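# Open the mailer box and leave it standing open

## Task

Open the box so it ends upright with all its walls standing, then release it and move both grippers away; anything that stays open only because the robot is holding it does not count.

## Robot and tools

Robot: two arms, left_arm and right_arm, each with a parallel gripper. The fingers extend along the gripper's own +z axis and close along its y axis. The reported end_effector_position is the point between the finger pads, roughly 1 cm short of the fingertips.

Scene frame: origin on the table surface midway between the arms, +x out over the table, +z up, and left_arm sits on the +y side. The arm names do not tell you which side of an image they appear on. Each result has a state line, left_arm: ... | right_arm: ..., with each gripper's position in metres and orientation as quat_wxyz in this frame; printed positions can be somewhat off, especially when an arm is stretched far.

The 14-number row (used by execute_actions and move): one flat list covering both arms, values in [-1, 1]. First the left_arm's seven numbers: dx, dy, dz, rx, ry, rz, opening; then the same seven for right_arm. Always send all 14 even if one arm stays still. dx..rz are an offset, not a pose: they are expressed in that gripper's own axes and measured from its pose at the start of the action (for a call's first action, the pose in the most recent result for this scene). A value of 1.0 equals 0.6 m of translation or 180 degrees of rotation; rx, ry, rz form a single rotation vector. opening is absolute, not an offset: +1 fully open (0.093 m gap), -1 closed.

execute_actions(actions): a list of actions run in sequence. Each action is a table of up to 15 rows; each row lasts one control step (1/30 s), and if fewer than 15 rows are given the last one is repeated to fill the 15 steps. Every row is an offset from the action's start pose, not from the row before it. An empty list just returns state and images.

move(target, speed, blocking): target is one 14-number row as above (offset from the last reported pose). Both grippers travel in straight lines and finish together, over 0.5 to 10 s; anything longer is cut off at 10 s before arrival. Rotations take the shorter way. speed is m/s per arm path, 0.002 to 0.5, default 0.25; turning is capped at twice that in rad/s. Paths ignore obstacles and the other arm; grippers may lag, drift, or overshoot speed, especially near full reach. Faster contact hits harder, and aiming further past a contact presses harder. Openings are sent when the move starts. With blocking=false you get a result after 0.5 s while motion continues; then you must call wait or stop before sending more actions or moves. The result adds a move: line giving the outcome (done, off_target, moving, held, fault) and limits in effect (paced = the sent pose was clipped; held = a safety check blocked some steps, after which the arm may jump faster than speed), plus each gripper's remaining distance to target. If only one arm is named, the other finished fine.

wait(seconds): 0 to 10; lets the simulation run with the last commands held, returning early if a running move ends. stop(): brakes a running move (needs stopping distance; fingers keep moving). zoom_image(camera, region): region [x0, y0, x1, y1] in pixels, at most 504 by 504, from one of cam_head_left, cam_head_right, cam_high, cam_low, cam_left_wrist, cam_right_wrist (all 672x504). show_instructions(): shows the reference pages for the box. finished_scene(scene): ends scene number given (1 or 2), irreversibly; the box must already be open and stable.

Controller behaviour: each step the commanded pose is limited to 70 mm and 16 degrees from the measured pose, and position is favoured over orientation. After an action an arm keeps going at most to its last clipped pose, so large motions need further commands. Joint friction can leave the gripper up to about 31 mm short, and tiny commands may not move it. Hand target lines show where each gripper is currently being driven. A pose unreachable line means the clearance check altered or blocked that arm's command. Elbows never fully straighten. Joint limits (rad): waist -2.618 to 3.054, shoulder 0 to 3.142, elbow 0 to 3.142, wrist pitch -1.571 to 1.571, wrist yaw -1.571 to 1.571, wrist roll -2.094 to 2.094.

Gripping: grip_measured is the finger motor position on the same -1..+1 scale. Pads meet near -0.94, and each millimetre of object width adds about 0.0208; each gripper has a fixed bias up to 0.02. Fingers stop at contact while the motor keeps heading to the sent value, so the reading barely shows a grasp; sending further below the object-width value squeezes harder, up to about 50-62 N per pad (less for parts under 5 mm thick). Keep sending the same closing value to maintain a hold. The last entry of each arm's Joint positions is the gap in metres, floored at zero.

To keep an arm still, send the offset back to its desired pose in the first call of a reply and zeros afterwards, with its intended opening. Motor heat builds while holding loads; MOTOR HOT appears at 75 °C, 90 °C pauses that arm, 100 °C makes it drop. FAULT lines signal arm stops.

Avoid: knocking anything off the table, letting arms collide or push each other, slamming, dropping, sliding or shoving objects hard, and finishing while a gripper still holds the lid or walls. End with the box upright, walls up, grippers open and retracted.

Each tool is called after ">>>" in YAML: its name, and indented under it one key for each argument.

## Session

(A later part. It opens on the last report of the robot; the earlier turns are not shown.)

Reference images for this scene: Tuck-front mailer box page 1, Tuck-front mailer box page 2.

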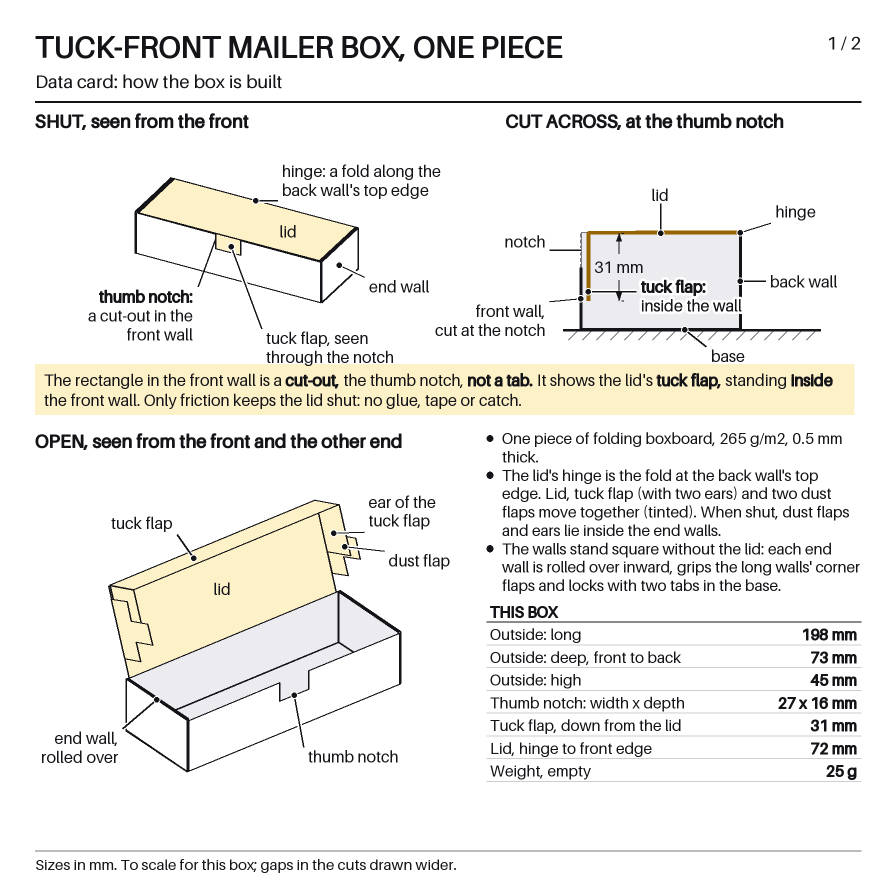

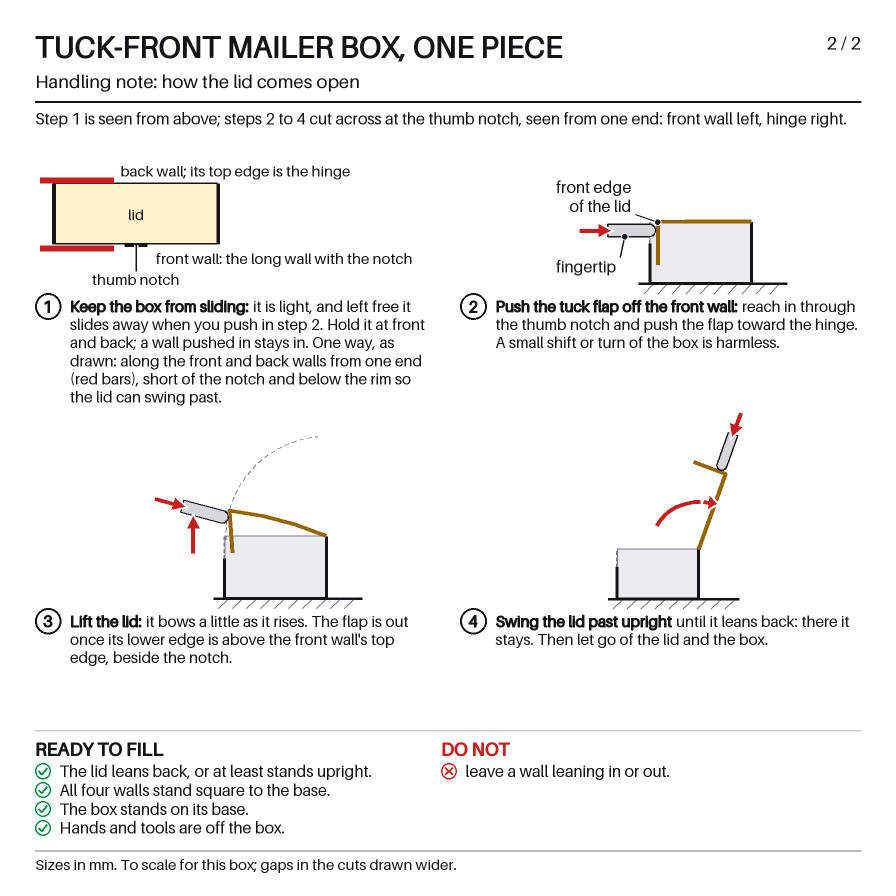

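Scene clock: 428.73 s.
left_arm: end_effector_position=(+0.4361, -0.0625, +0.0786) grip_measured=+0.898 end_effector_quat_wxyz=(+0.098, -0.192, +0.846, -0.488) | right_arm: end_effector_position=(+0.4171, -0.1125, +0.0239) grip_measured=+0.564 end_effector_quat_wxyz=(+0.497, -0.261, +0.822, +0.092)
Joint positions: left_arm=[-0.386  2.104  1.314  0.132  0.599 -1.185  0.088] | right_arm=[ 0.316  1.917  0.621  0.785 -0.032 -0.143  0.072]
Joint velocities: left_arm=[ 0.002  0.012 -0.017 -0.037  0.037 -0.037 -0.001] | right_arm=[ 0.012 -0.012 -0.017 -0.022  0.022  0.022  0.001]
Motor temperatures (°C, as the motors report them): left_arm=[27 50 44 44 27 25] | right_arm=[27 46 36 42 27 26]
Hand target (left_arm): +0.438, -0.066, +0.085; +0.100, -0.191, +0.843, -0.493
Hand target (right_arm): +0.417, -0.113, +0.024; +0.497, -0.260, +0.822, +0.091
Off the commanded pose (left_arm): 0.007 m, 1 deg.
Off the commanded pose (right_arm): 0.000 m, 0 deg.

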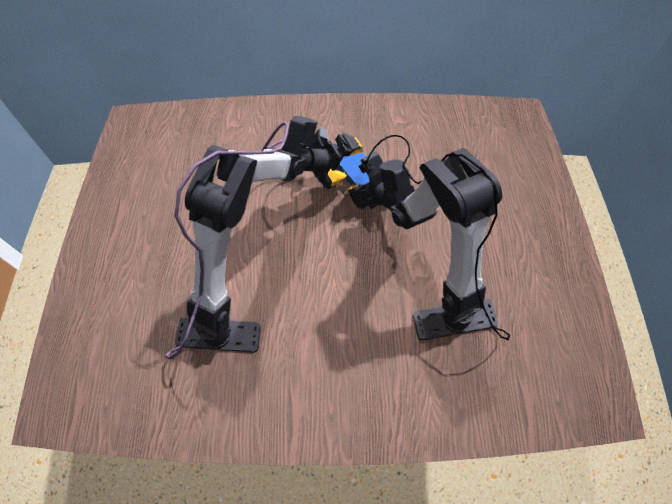

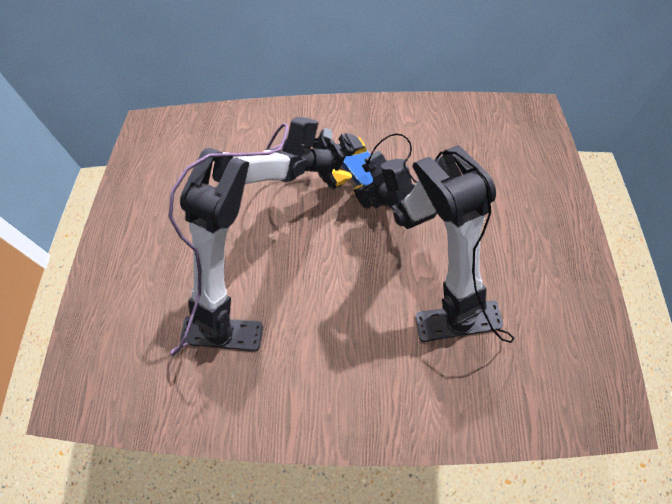

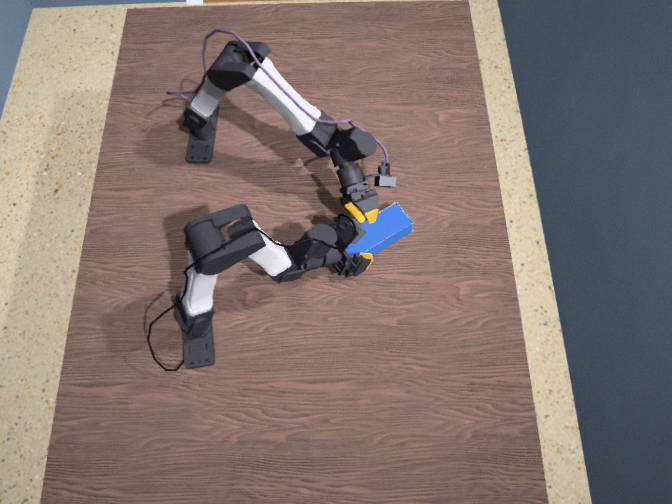

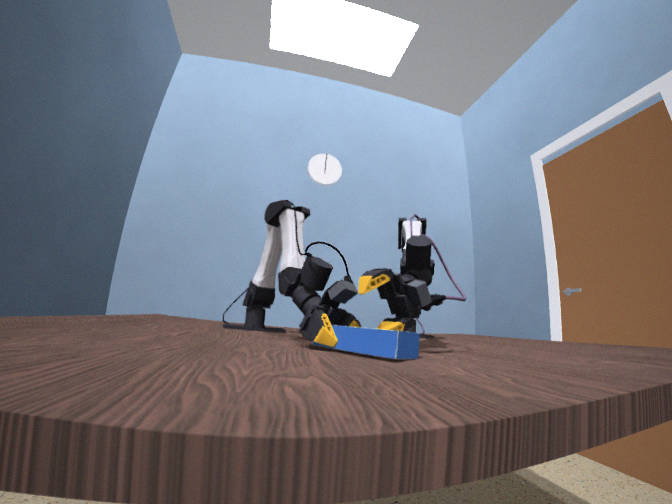

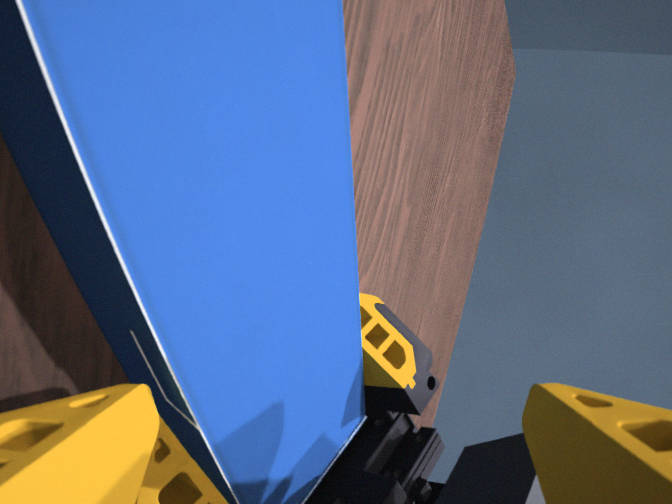

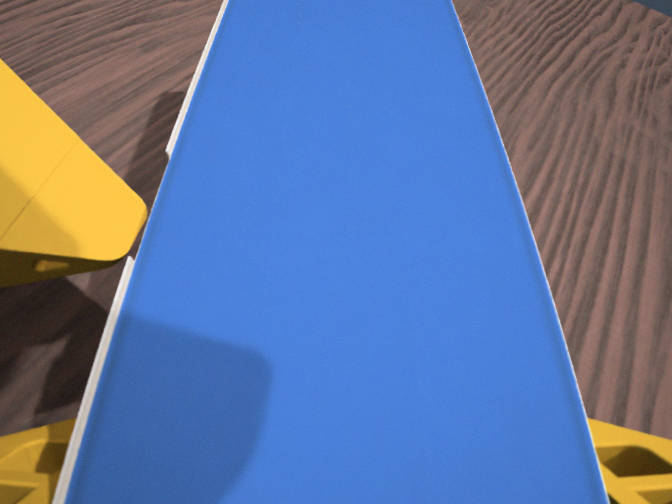

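>>> execute_actions:
  actions:
    - [[0,-0.015,0,0.008,0,0.004,0.9,0.004,0.02,-0.008,-0.008,0,0,0.55]]
    - [[0,-0.015,0,0.008,0,0.004,0.88,0.004,0.022,-0.008,-0.008,0,0,0.55]]
    - [[0,-0.015,0,0.01,0,0.004,0.81,0,0.022,0,-0.008,0,0,0.55]]
    - [[0,-0.015,0,0.01,0,0.004,0.74,0,0.022,0,-0.008,0,0,0.55]]
    - [[0,-0.015,0,0.01,0,0.004,0.67,0,0.022,0,-0.008,0,0,0.55]]
    - [[0,-0.015,0,0.01,0,0.004,0.6,0,0.022,0,-0.008,0,0,0.55]]

Scene clock: 437.37 s.
left_arm: end_effector_position=(+0.4389, -0.0611, +0.0784) grip_measured=+0.602 end_effector_quat_wxyz=(+0.106, -0.196, +0.846, -0.484) | right_arm: end_effector_position=(+0.4147, -0.1082, +0.0241) grip_measured=+0.555 end_effector_quat_wxyz=(+0.501, -0.229, +0.831, +0.073)
Joint positions: left_arm=[-0.386  2.104  1.314  0.136  0.581 -1.185  0.074] | right_arm=[ 0.369  1.917  0.621  0.785  0.079 -0.08   0.072]
Joint velocities: left_arm=[-0.012 -0.002  0.002  0.007 -0.007 -0.007 -0.   ] | right_arm=[ 0.022 -0.007 -0.007  0.007  0.007  0.022  0.   ]
Motor temperatures (°C, as the motors report them): left_arm=[27 51 44 44 27 25] | right_arm=[27 47 36 42 27 26]
Hand target (left_arm): +0.440, -0.065, +0.086; +0.111, -0.188, +0.840, -0.498
Hand target (right_arm): +0.408, -0.097, +0.022; +0.497, -0.243, +0.829, +0.088
Off the commanded pose (left_arm): 0.009 m, 2 deg.
Off the commanded pose (right_arm): 0.013 m, 2 deg.

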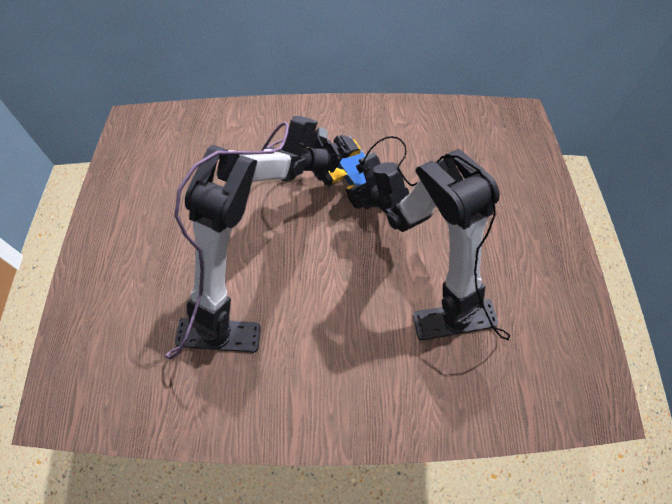

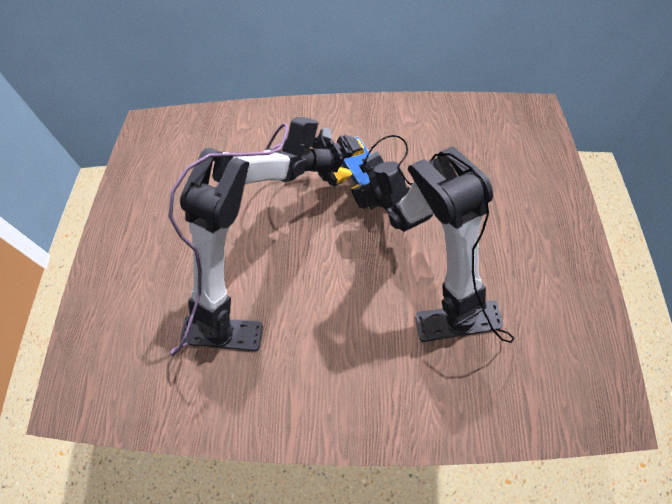

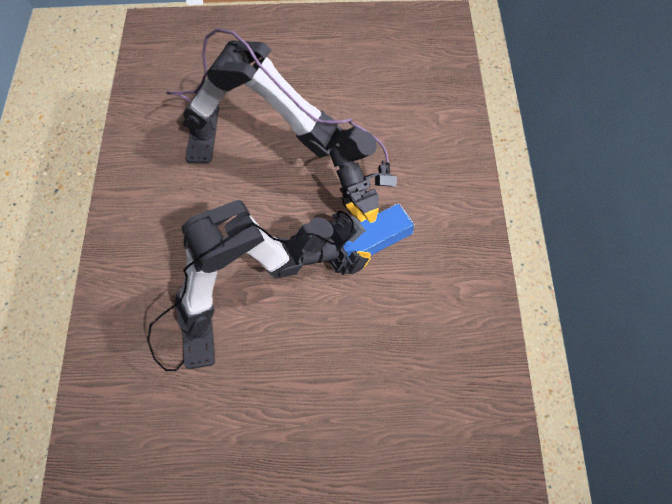

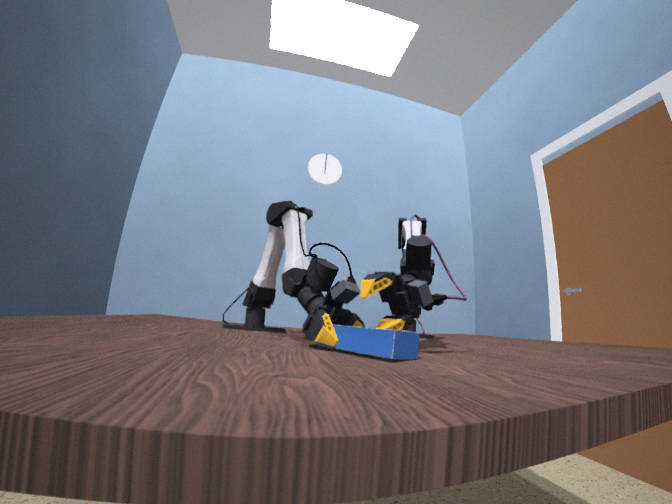

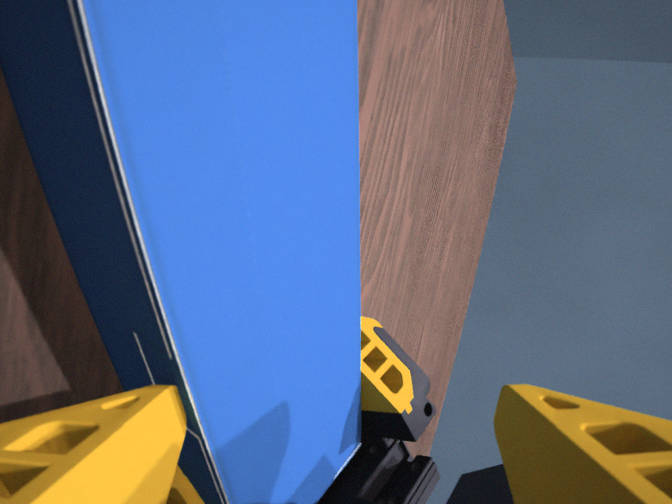

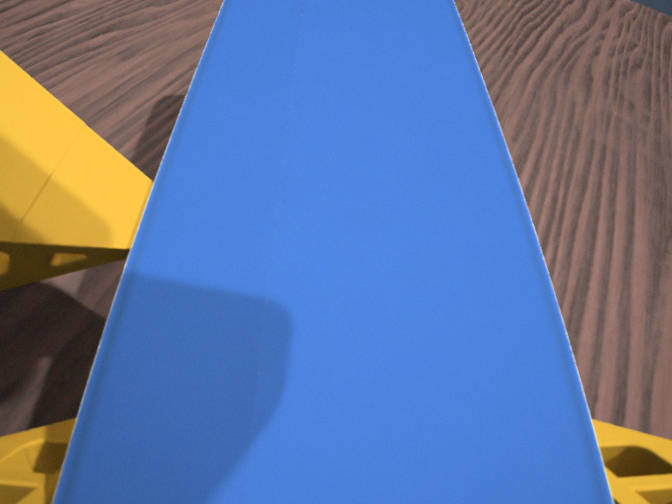

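Lid is above rim now. Stronger rx/rz to stop wrist yielding.

>>> execute_actions:
  actions:
    - [[0,-0.015,0,0.012,0,0.006,0.53,0,0.018,0,-0.018,0,-0.01,0.55]]
    - [[0,-0.015,0,0.012,0,0.006,0.46,0,0.018,0,-0.018,0,-0.01,0.55]]
    - [[0,-0.015,0,0.012,0,0.006,0.39,0,0.018,0,-0.018,0,-0.01,0.55]]
    - [[0,-0.015,0,0.012,0,0.006,0.32,0,0.018,0,-0.018,0,-0.01,0.55]]

Scene clock: 441.87 s.
left_arm: end_effector_position=(+0.4388, -0.0603, +0.0772) grip_measured=+0.322 end_effector_quat_wxyz=(+0.106, -0.198, +0.847, -0.482) | right_arm: end_effector_position=(+0.4161, -0.1101, +0.0246) grip_measured=+0.555 end_effector_quat_wxyz=(+0.502, -0.236, +0.829, +0.071)
Joint positions: left_arm=[-0.386  2.104  1.314  0.131  0.576 -1.185  0.061] | right_arm=[ 0.359  1.917  0.621  0.788  0.068 -0.098  0.072]
Joint velocities: left_arm=[-0.012  0.012  0.022 -0.037  0.007  0.007 -0.   ] | right_arm=[ 0.022 -0.007  0.007  0.007 -0.007  0.037 -0.   ]
Motor temperatures (°C, as the motors report them): left_arm=[27 51 44 45 27 25] | right_arm=[27 47 36 42 27 26]
Hand target (left_arm): +0.441, -0.065, +0.085; +0.114, -0.187, +0.840, -0.497
Hand target (right_arm): +0.410, -0.100, +0.023; +0.496, -0.261, +0.824, +0.087
Off the commanded pose (left_arm): 0.009 m, 3 deg.
Off the commanded pose (right_arm): 0.011 m, 4 deg.

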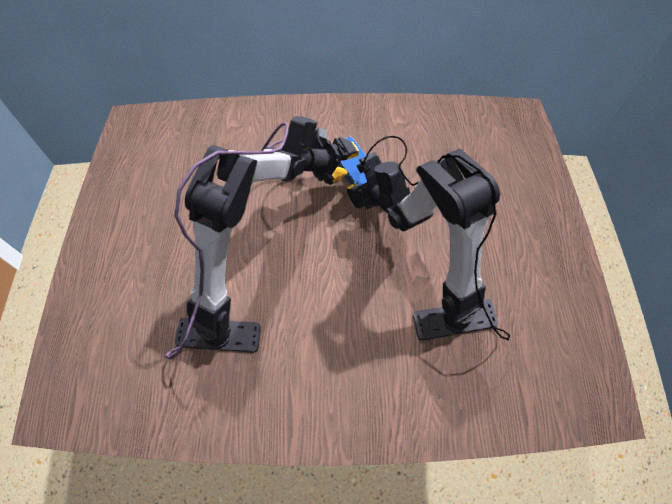

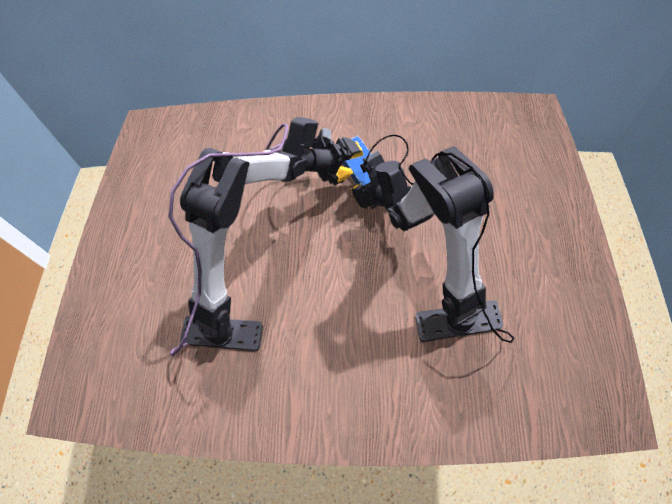

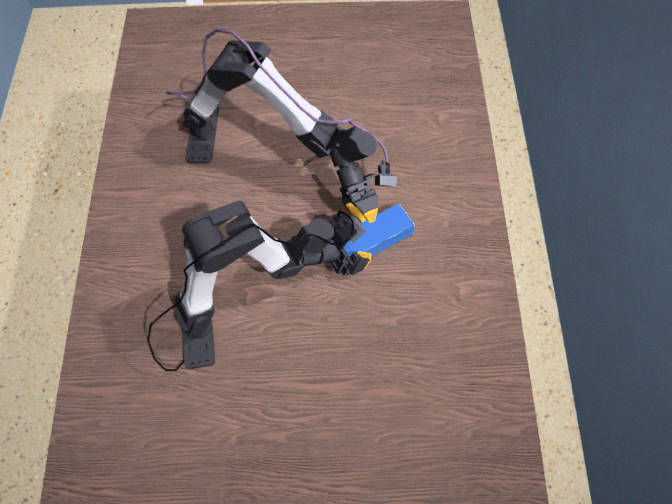

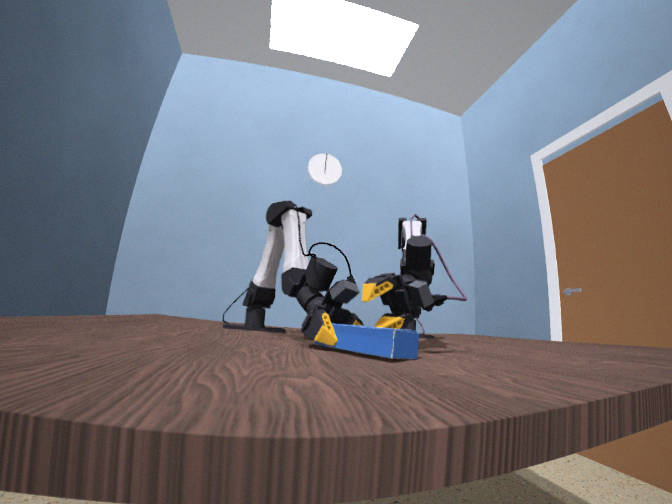

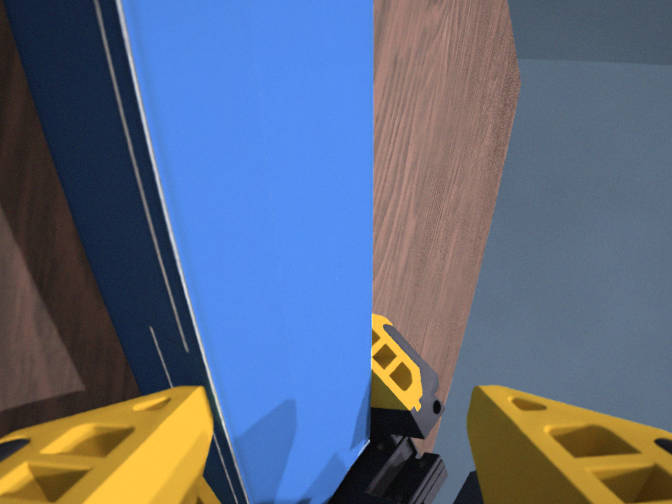

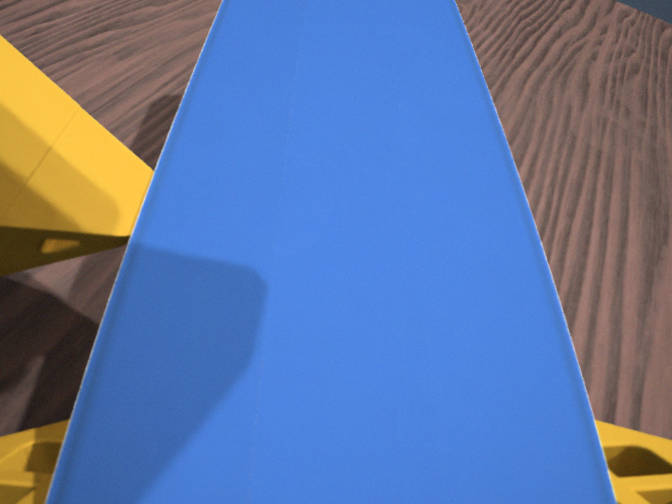

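Progress.

>>> execute_actions:
  actions:
    - [[0,-0.015,0,0.012,0,0.006,0.25,0,0.02,0,-0.018,0,-0.014,0.53]]
    - [[0,-0.015,0,0.012,0,0.006,0.18,0,0.02,0,-0.018,0,-0.014,0.53]]
    - [[0,-0.015,0,0.012,0,0.006,0.11,0,0.02,0,-0.018,0,-0.014,0.53]]
    - [[0,-0.015,0,0.012,0,0.006,0.04,0,0.02,0,-0.018,0,-0.014,0.53]]

Scene clock: 445.97 s.
left_arm: end_effector_position=(+0.4374, -0.0577, +0.0724) grip_measured=+0.042 end_effector_quat_wxyz=(+0.102, -0.206, +0.851, -0.472) | right_arm: end_effector_position=(+0.4176, -0.1115, +0.0259) grip_measured=+0.537 end_effector_quat_wxyz=(+0.507, -0.255, +0.822, +0.057)
Joint positions: left_arm=[-0.386  2.104  1.314  0.106  0.564 -1.185  0.047] | right_arm=[ 0.356  1.917  0.621  0.794  0.07  -0.15   0.071]
Joint velocities: left_arm=[-0.012  0.002 -0.017 -0.007 -0.007 -0.007  0.   ] | right_arm=[-0.002 -0.002 -0.002 -0.007  0.037 -0.022  0.   ]
Motor temperatures (°C, as the motors report them): left_arm=[27 51 44 45 27 25] | right_arm=[27 47 36 42 27 26]
Hand target (left_arm): +0.440, -0.062, +0.081; +0.110, -0.194, +0.843, -0.489
Hand target (right_arm): +0.411, -0.101, +0.024; +0.500, -0.282, +0.816, +0.072
Off the commanded pose (left_arm): 0.011 m, 3 deg.
Off the commanded pose (right_arm): 0.013 m, 4 deg.

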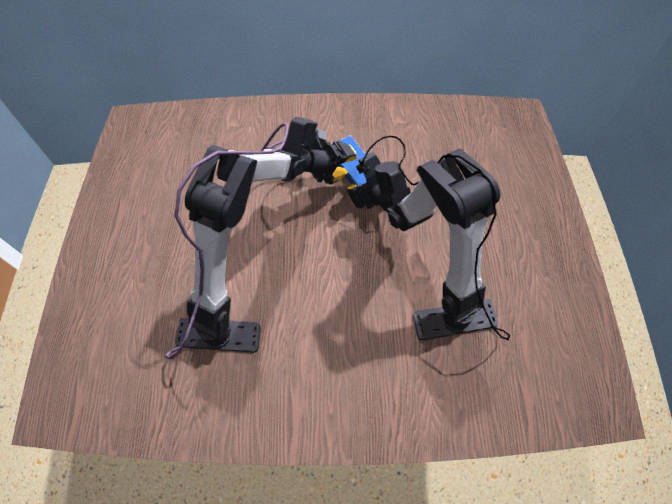

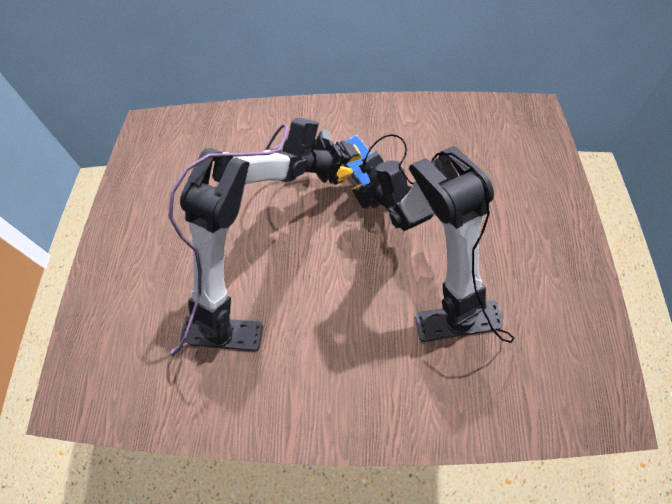

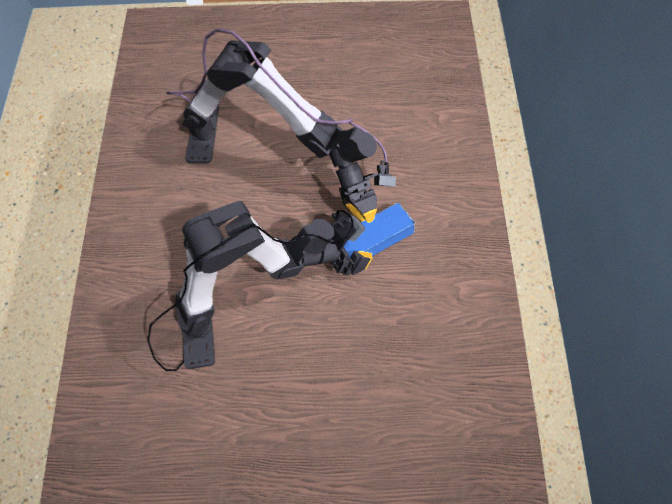

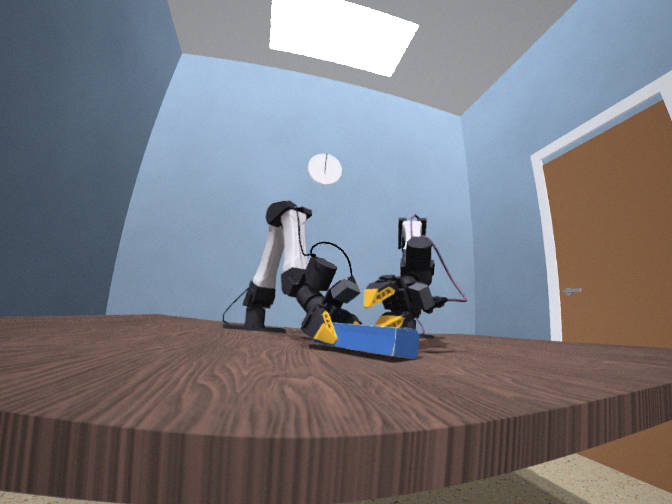

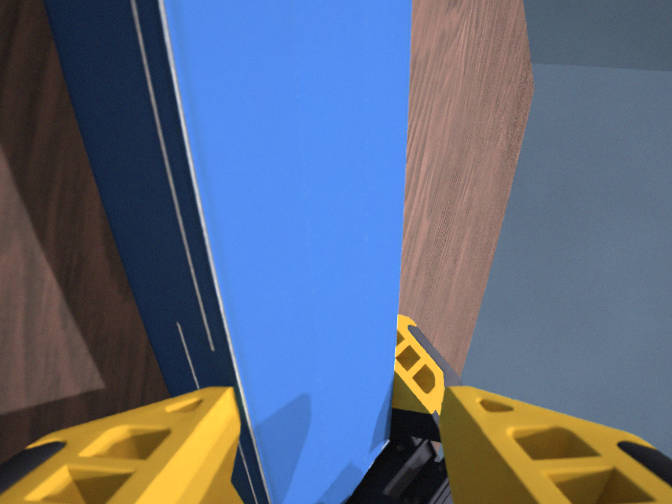

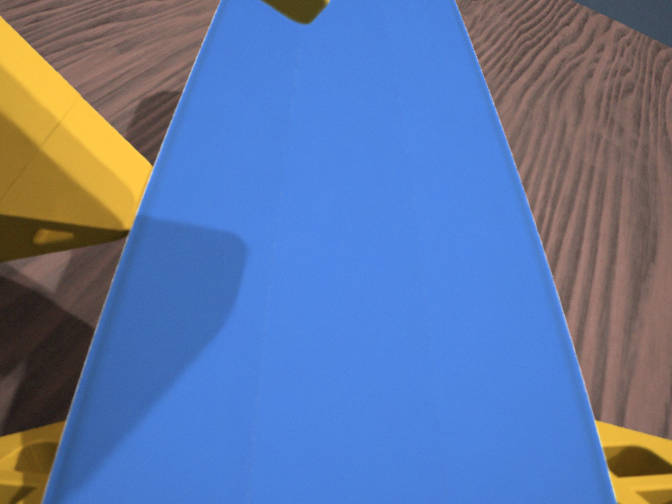

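>>> execute_actions:
  actions:
    - [[0,-0.01,0,0.004,0,0,0.04,0,-0.014,0,0.006,0,0,0.53]]
    - [[0,-0.01,0,0.004,0,0,0.5,0,0,0,0,0,0,0.53]]
    - [[0,-0.012,0,0.006,0,0,0.5,0,0.022,0,-0.015,0,-0.006,0.53]]
    - [[0,-0.015,0,0.012,0,0.006,0.5,0,0.024,0,-0.018,0,-0.008,0.55]]

Scene clock: 451.10 s.
left_arm: end_effector_position=(+0.4379, -0.0579, +0.0731) grip_measured=+0.498 end_effector_quat_wxyz=(+0.102, -0.208, +0.850, -0.473) | right_arm: end_effector_position=(+0.4157, -0.1078, +0.0256) grip_measured=+0.550 end_effector_quat_wxyz=(+0.505, -0.261, +0.820, +0.066)
Joint positions: left_arm=[-0.386  2.104  1.314  0.11   0.564 -1.191  0.069] | right_arm=[ 0.357  1.917  0.621  0.793  0.048 -0.151  0.072]
Joint velocities: left_arm=[ 0.007  0.017 -0.012 -0.037 -0.051  0.037  0.   ] | right_arm=[-0.017 -0.007 -0.022 -0.007 -0.007 -0.051  0.   ]
Motor temperatures (°C, as the motors report them): left_arm=[27 51 44 45 27 25] | right_arm=[27 48 36 42 27 27]
Hand target (left_arm): +0.440, -0.062, +0.080; +0.109, -0.198, +0.844, -0.487
Hand target (right_arm): +0.409, -0.096, +0.023; +0.498, -0.284, +0.815, +0.081
Off the commanded pose (left_arm): 0.008 m, 2 deg.
Off the commanded pose (right_arm): 0.014 m, 3 deg.

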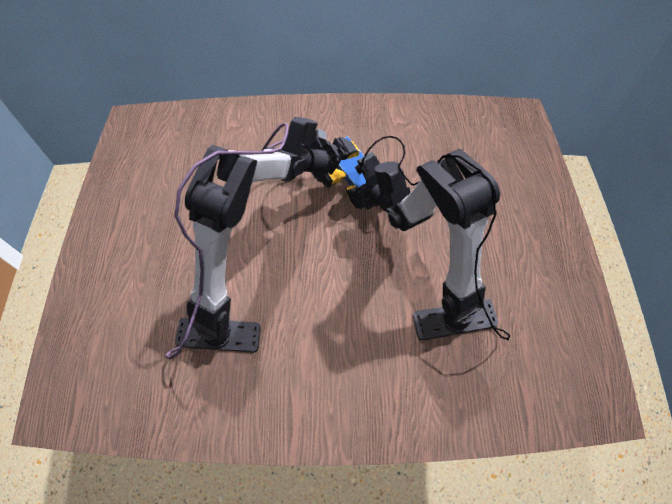

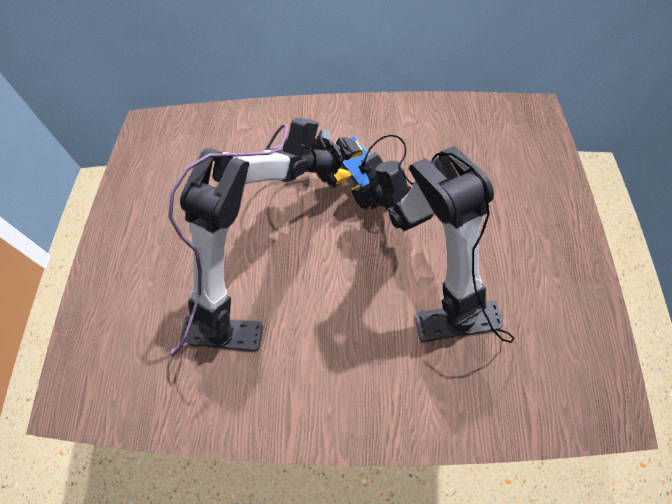

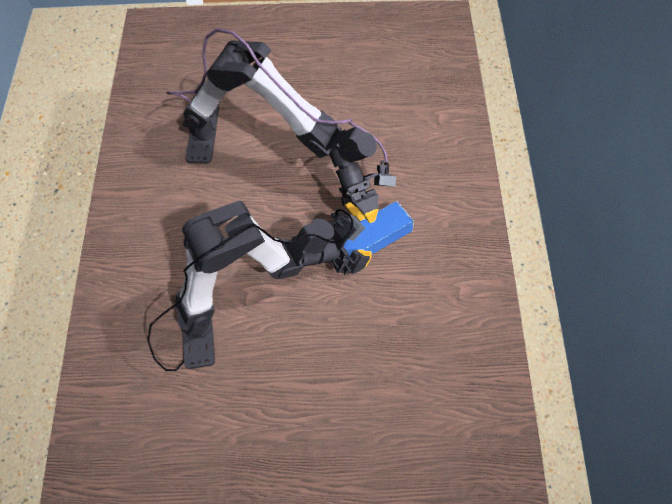

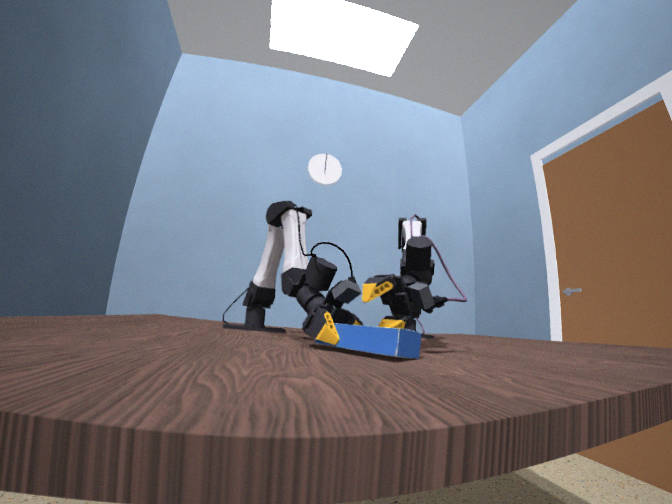

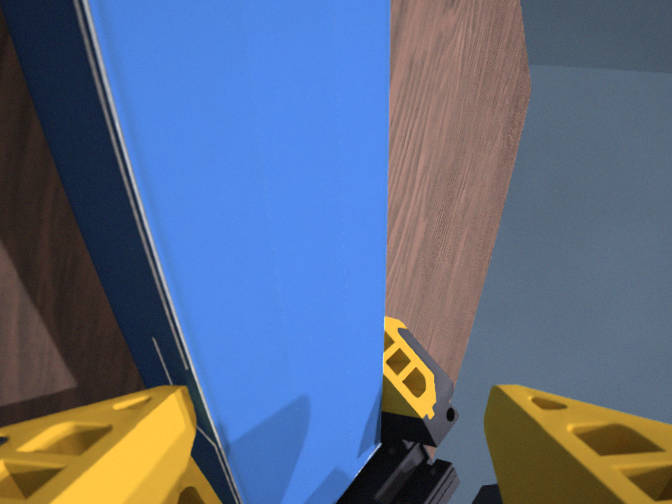

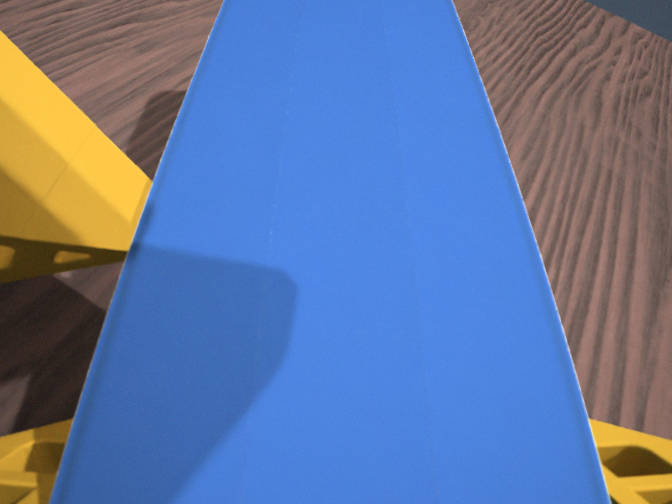

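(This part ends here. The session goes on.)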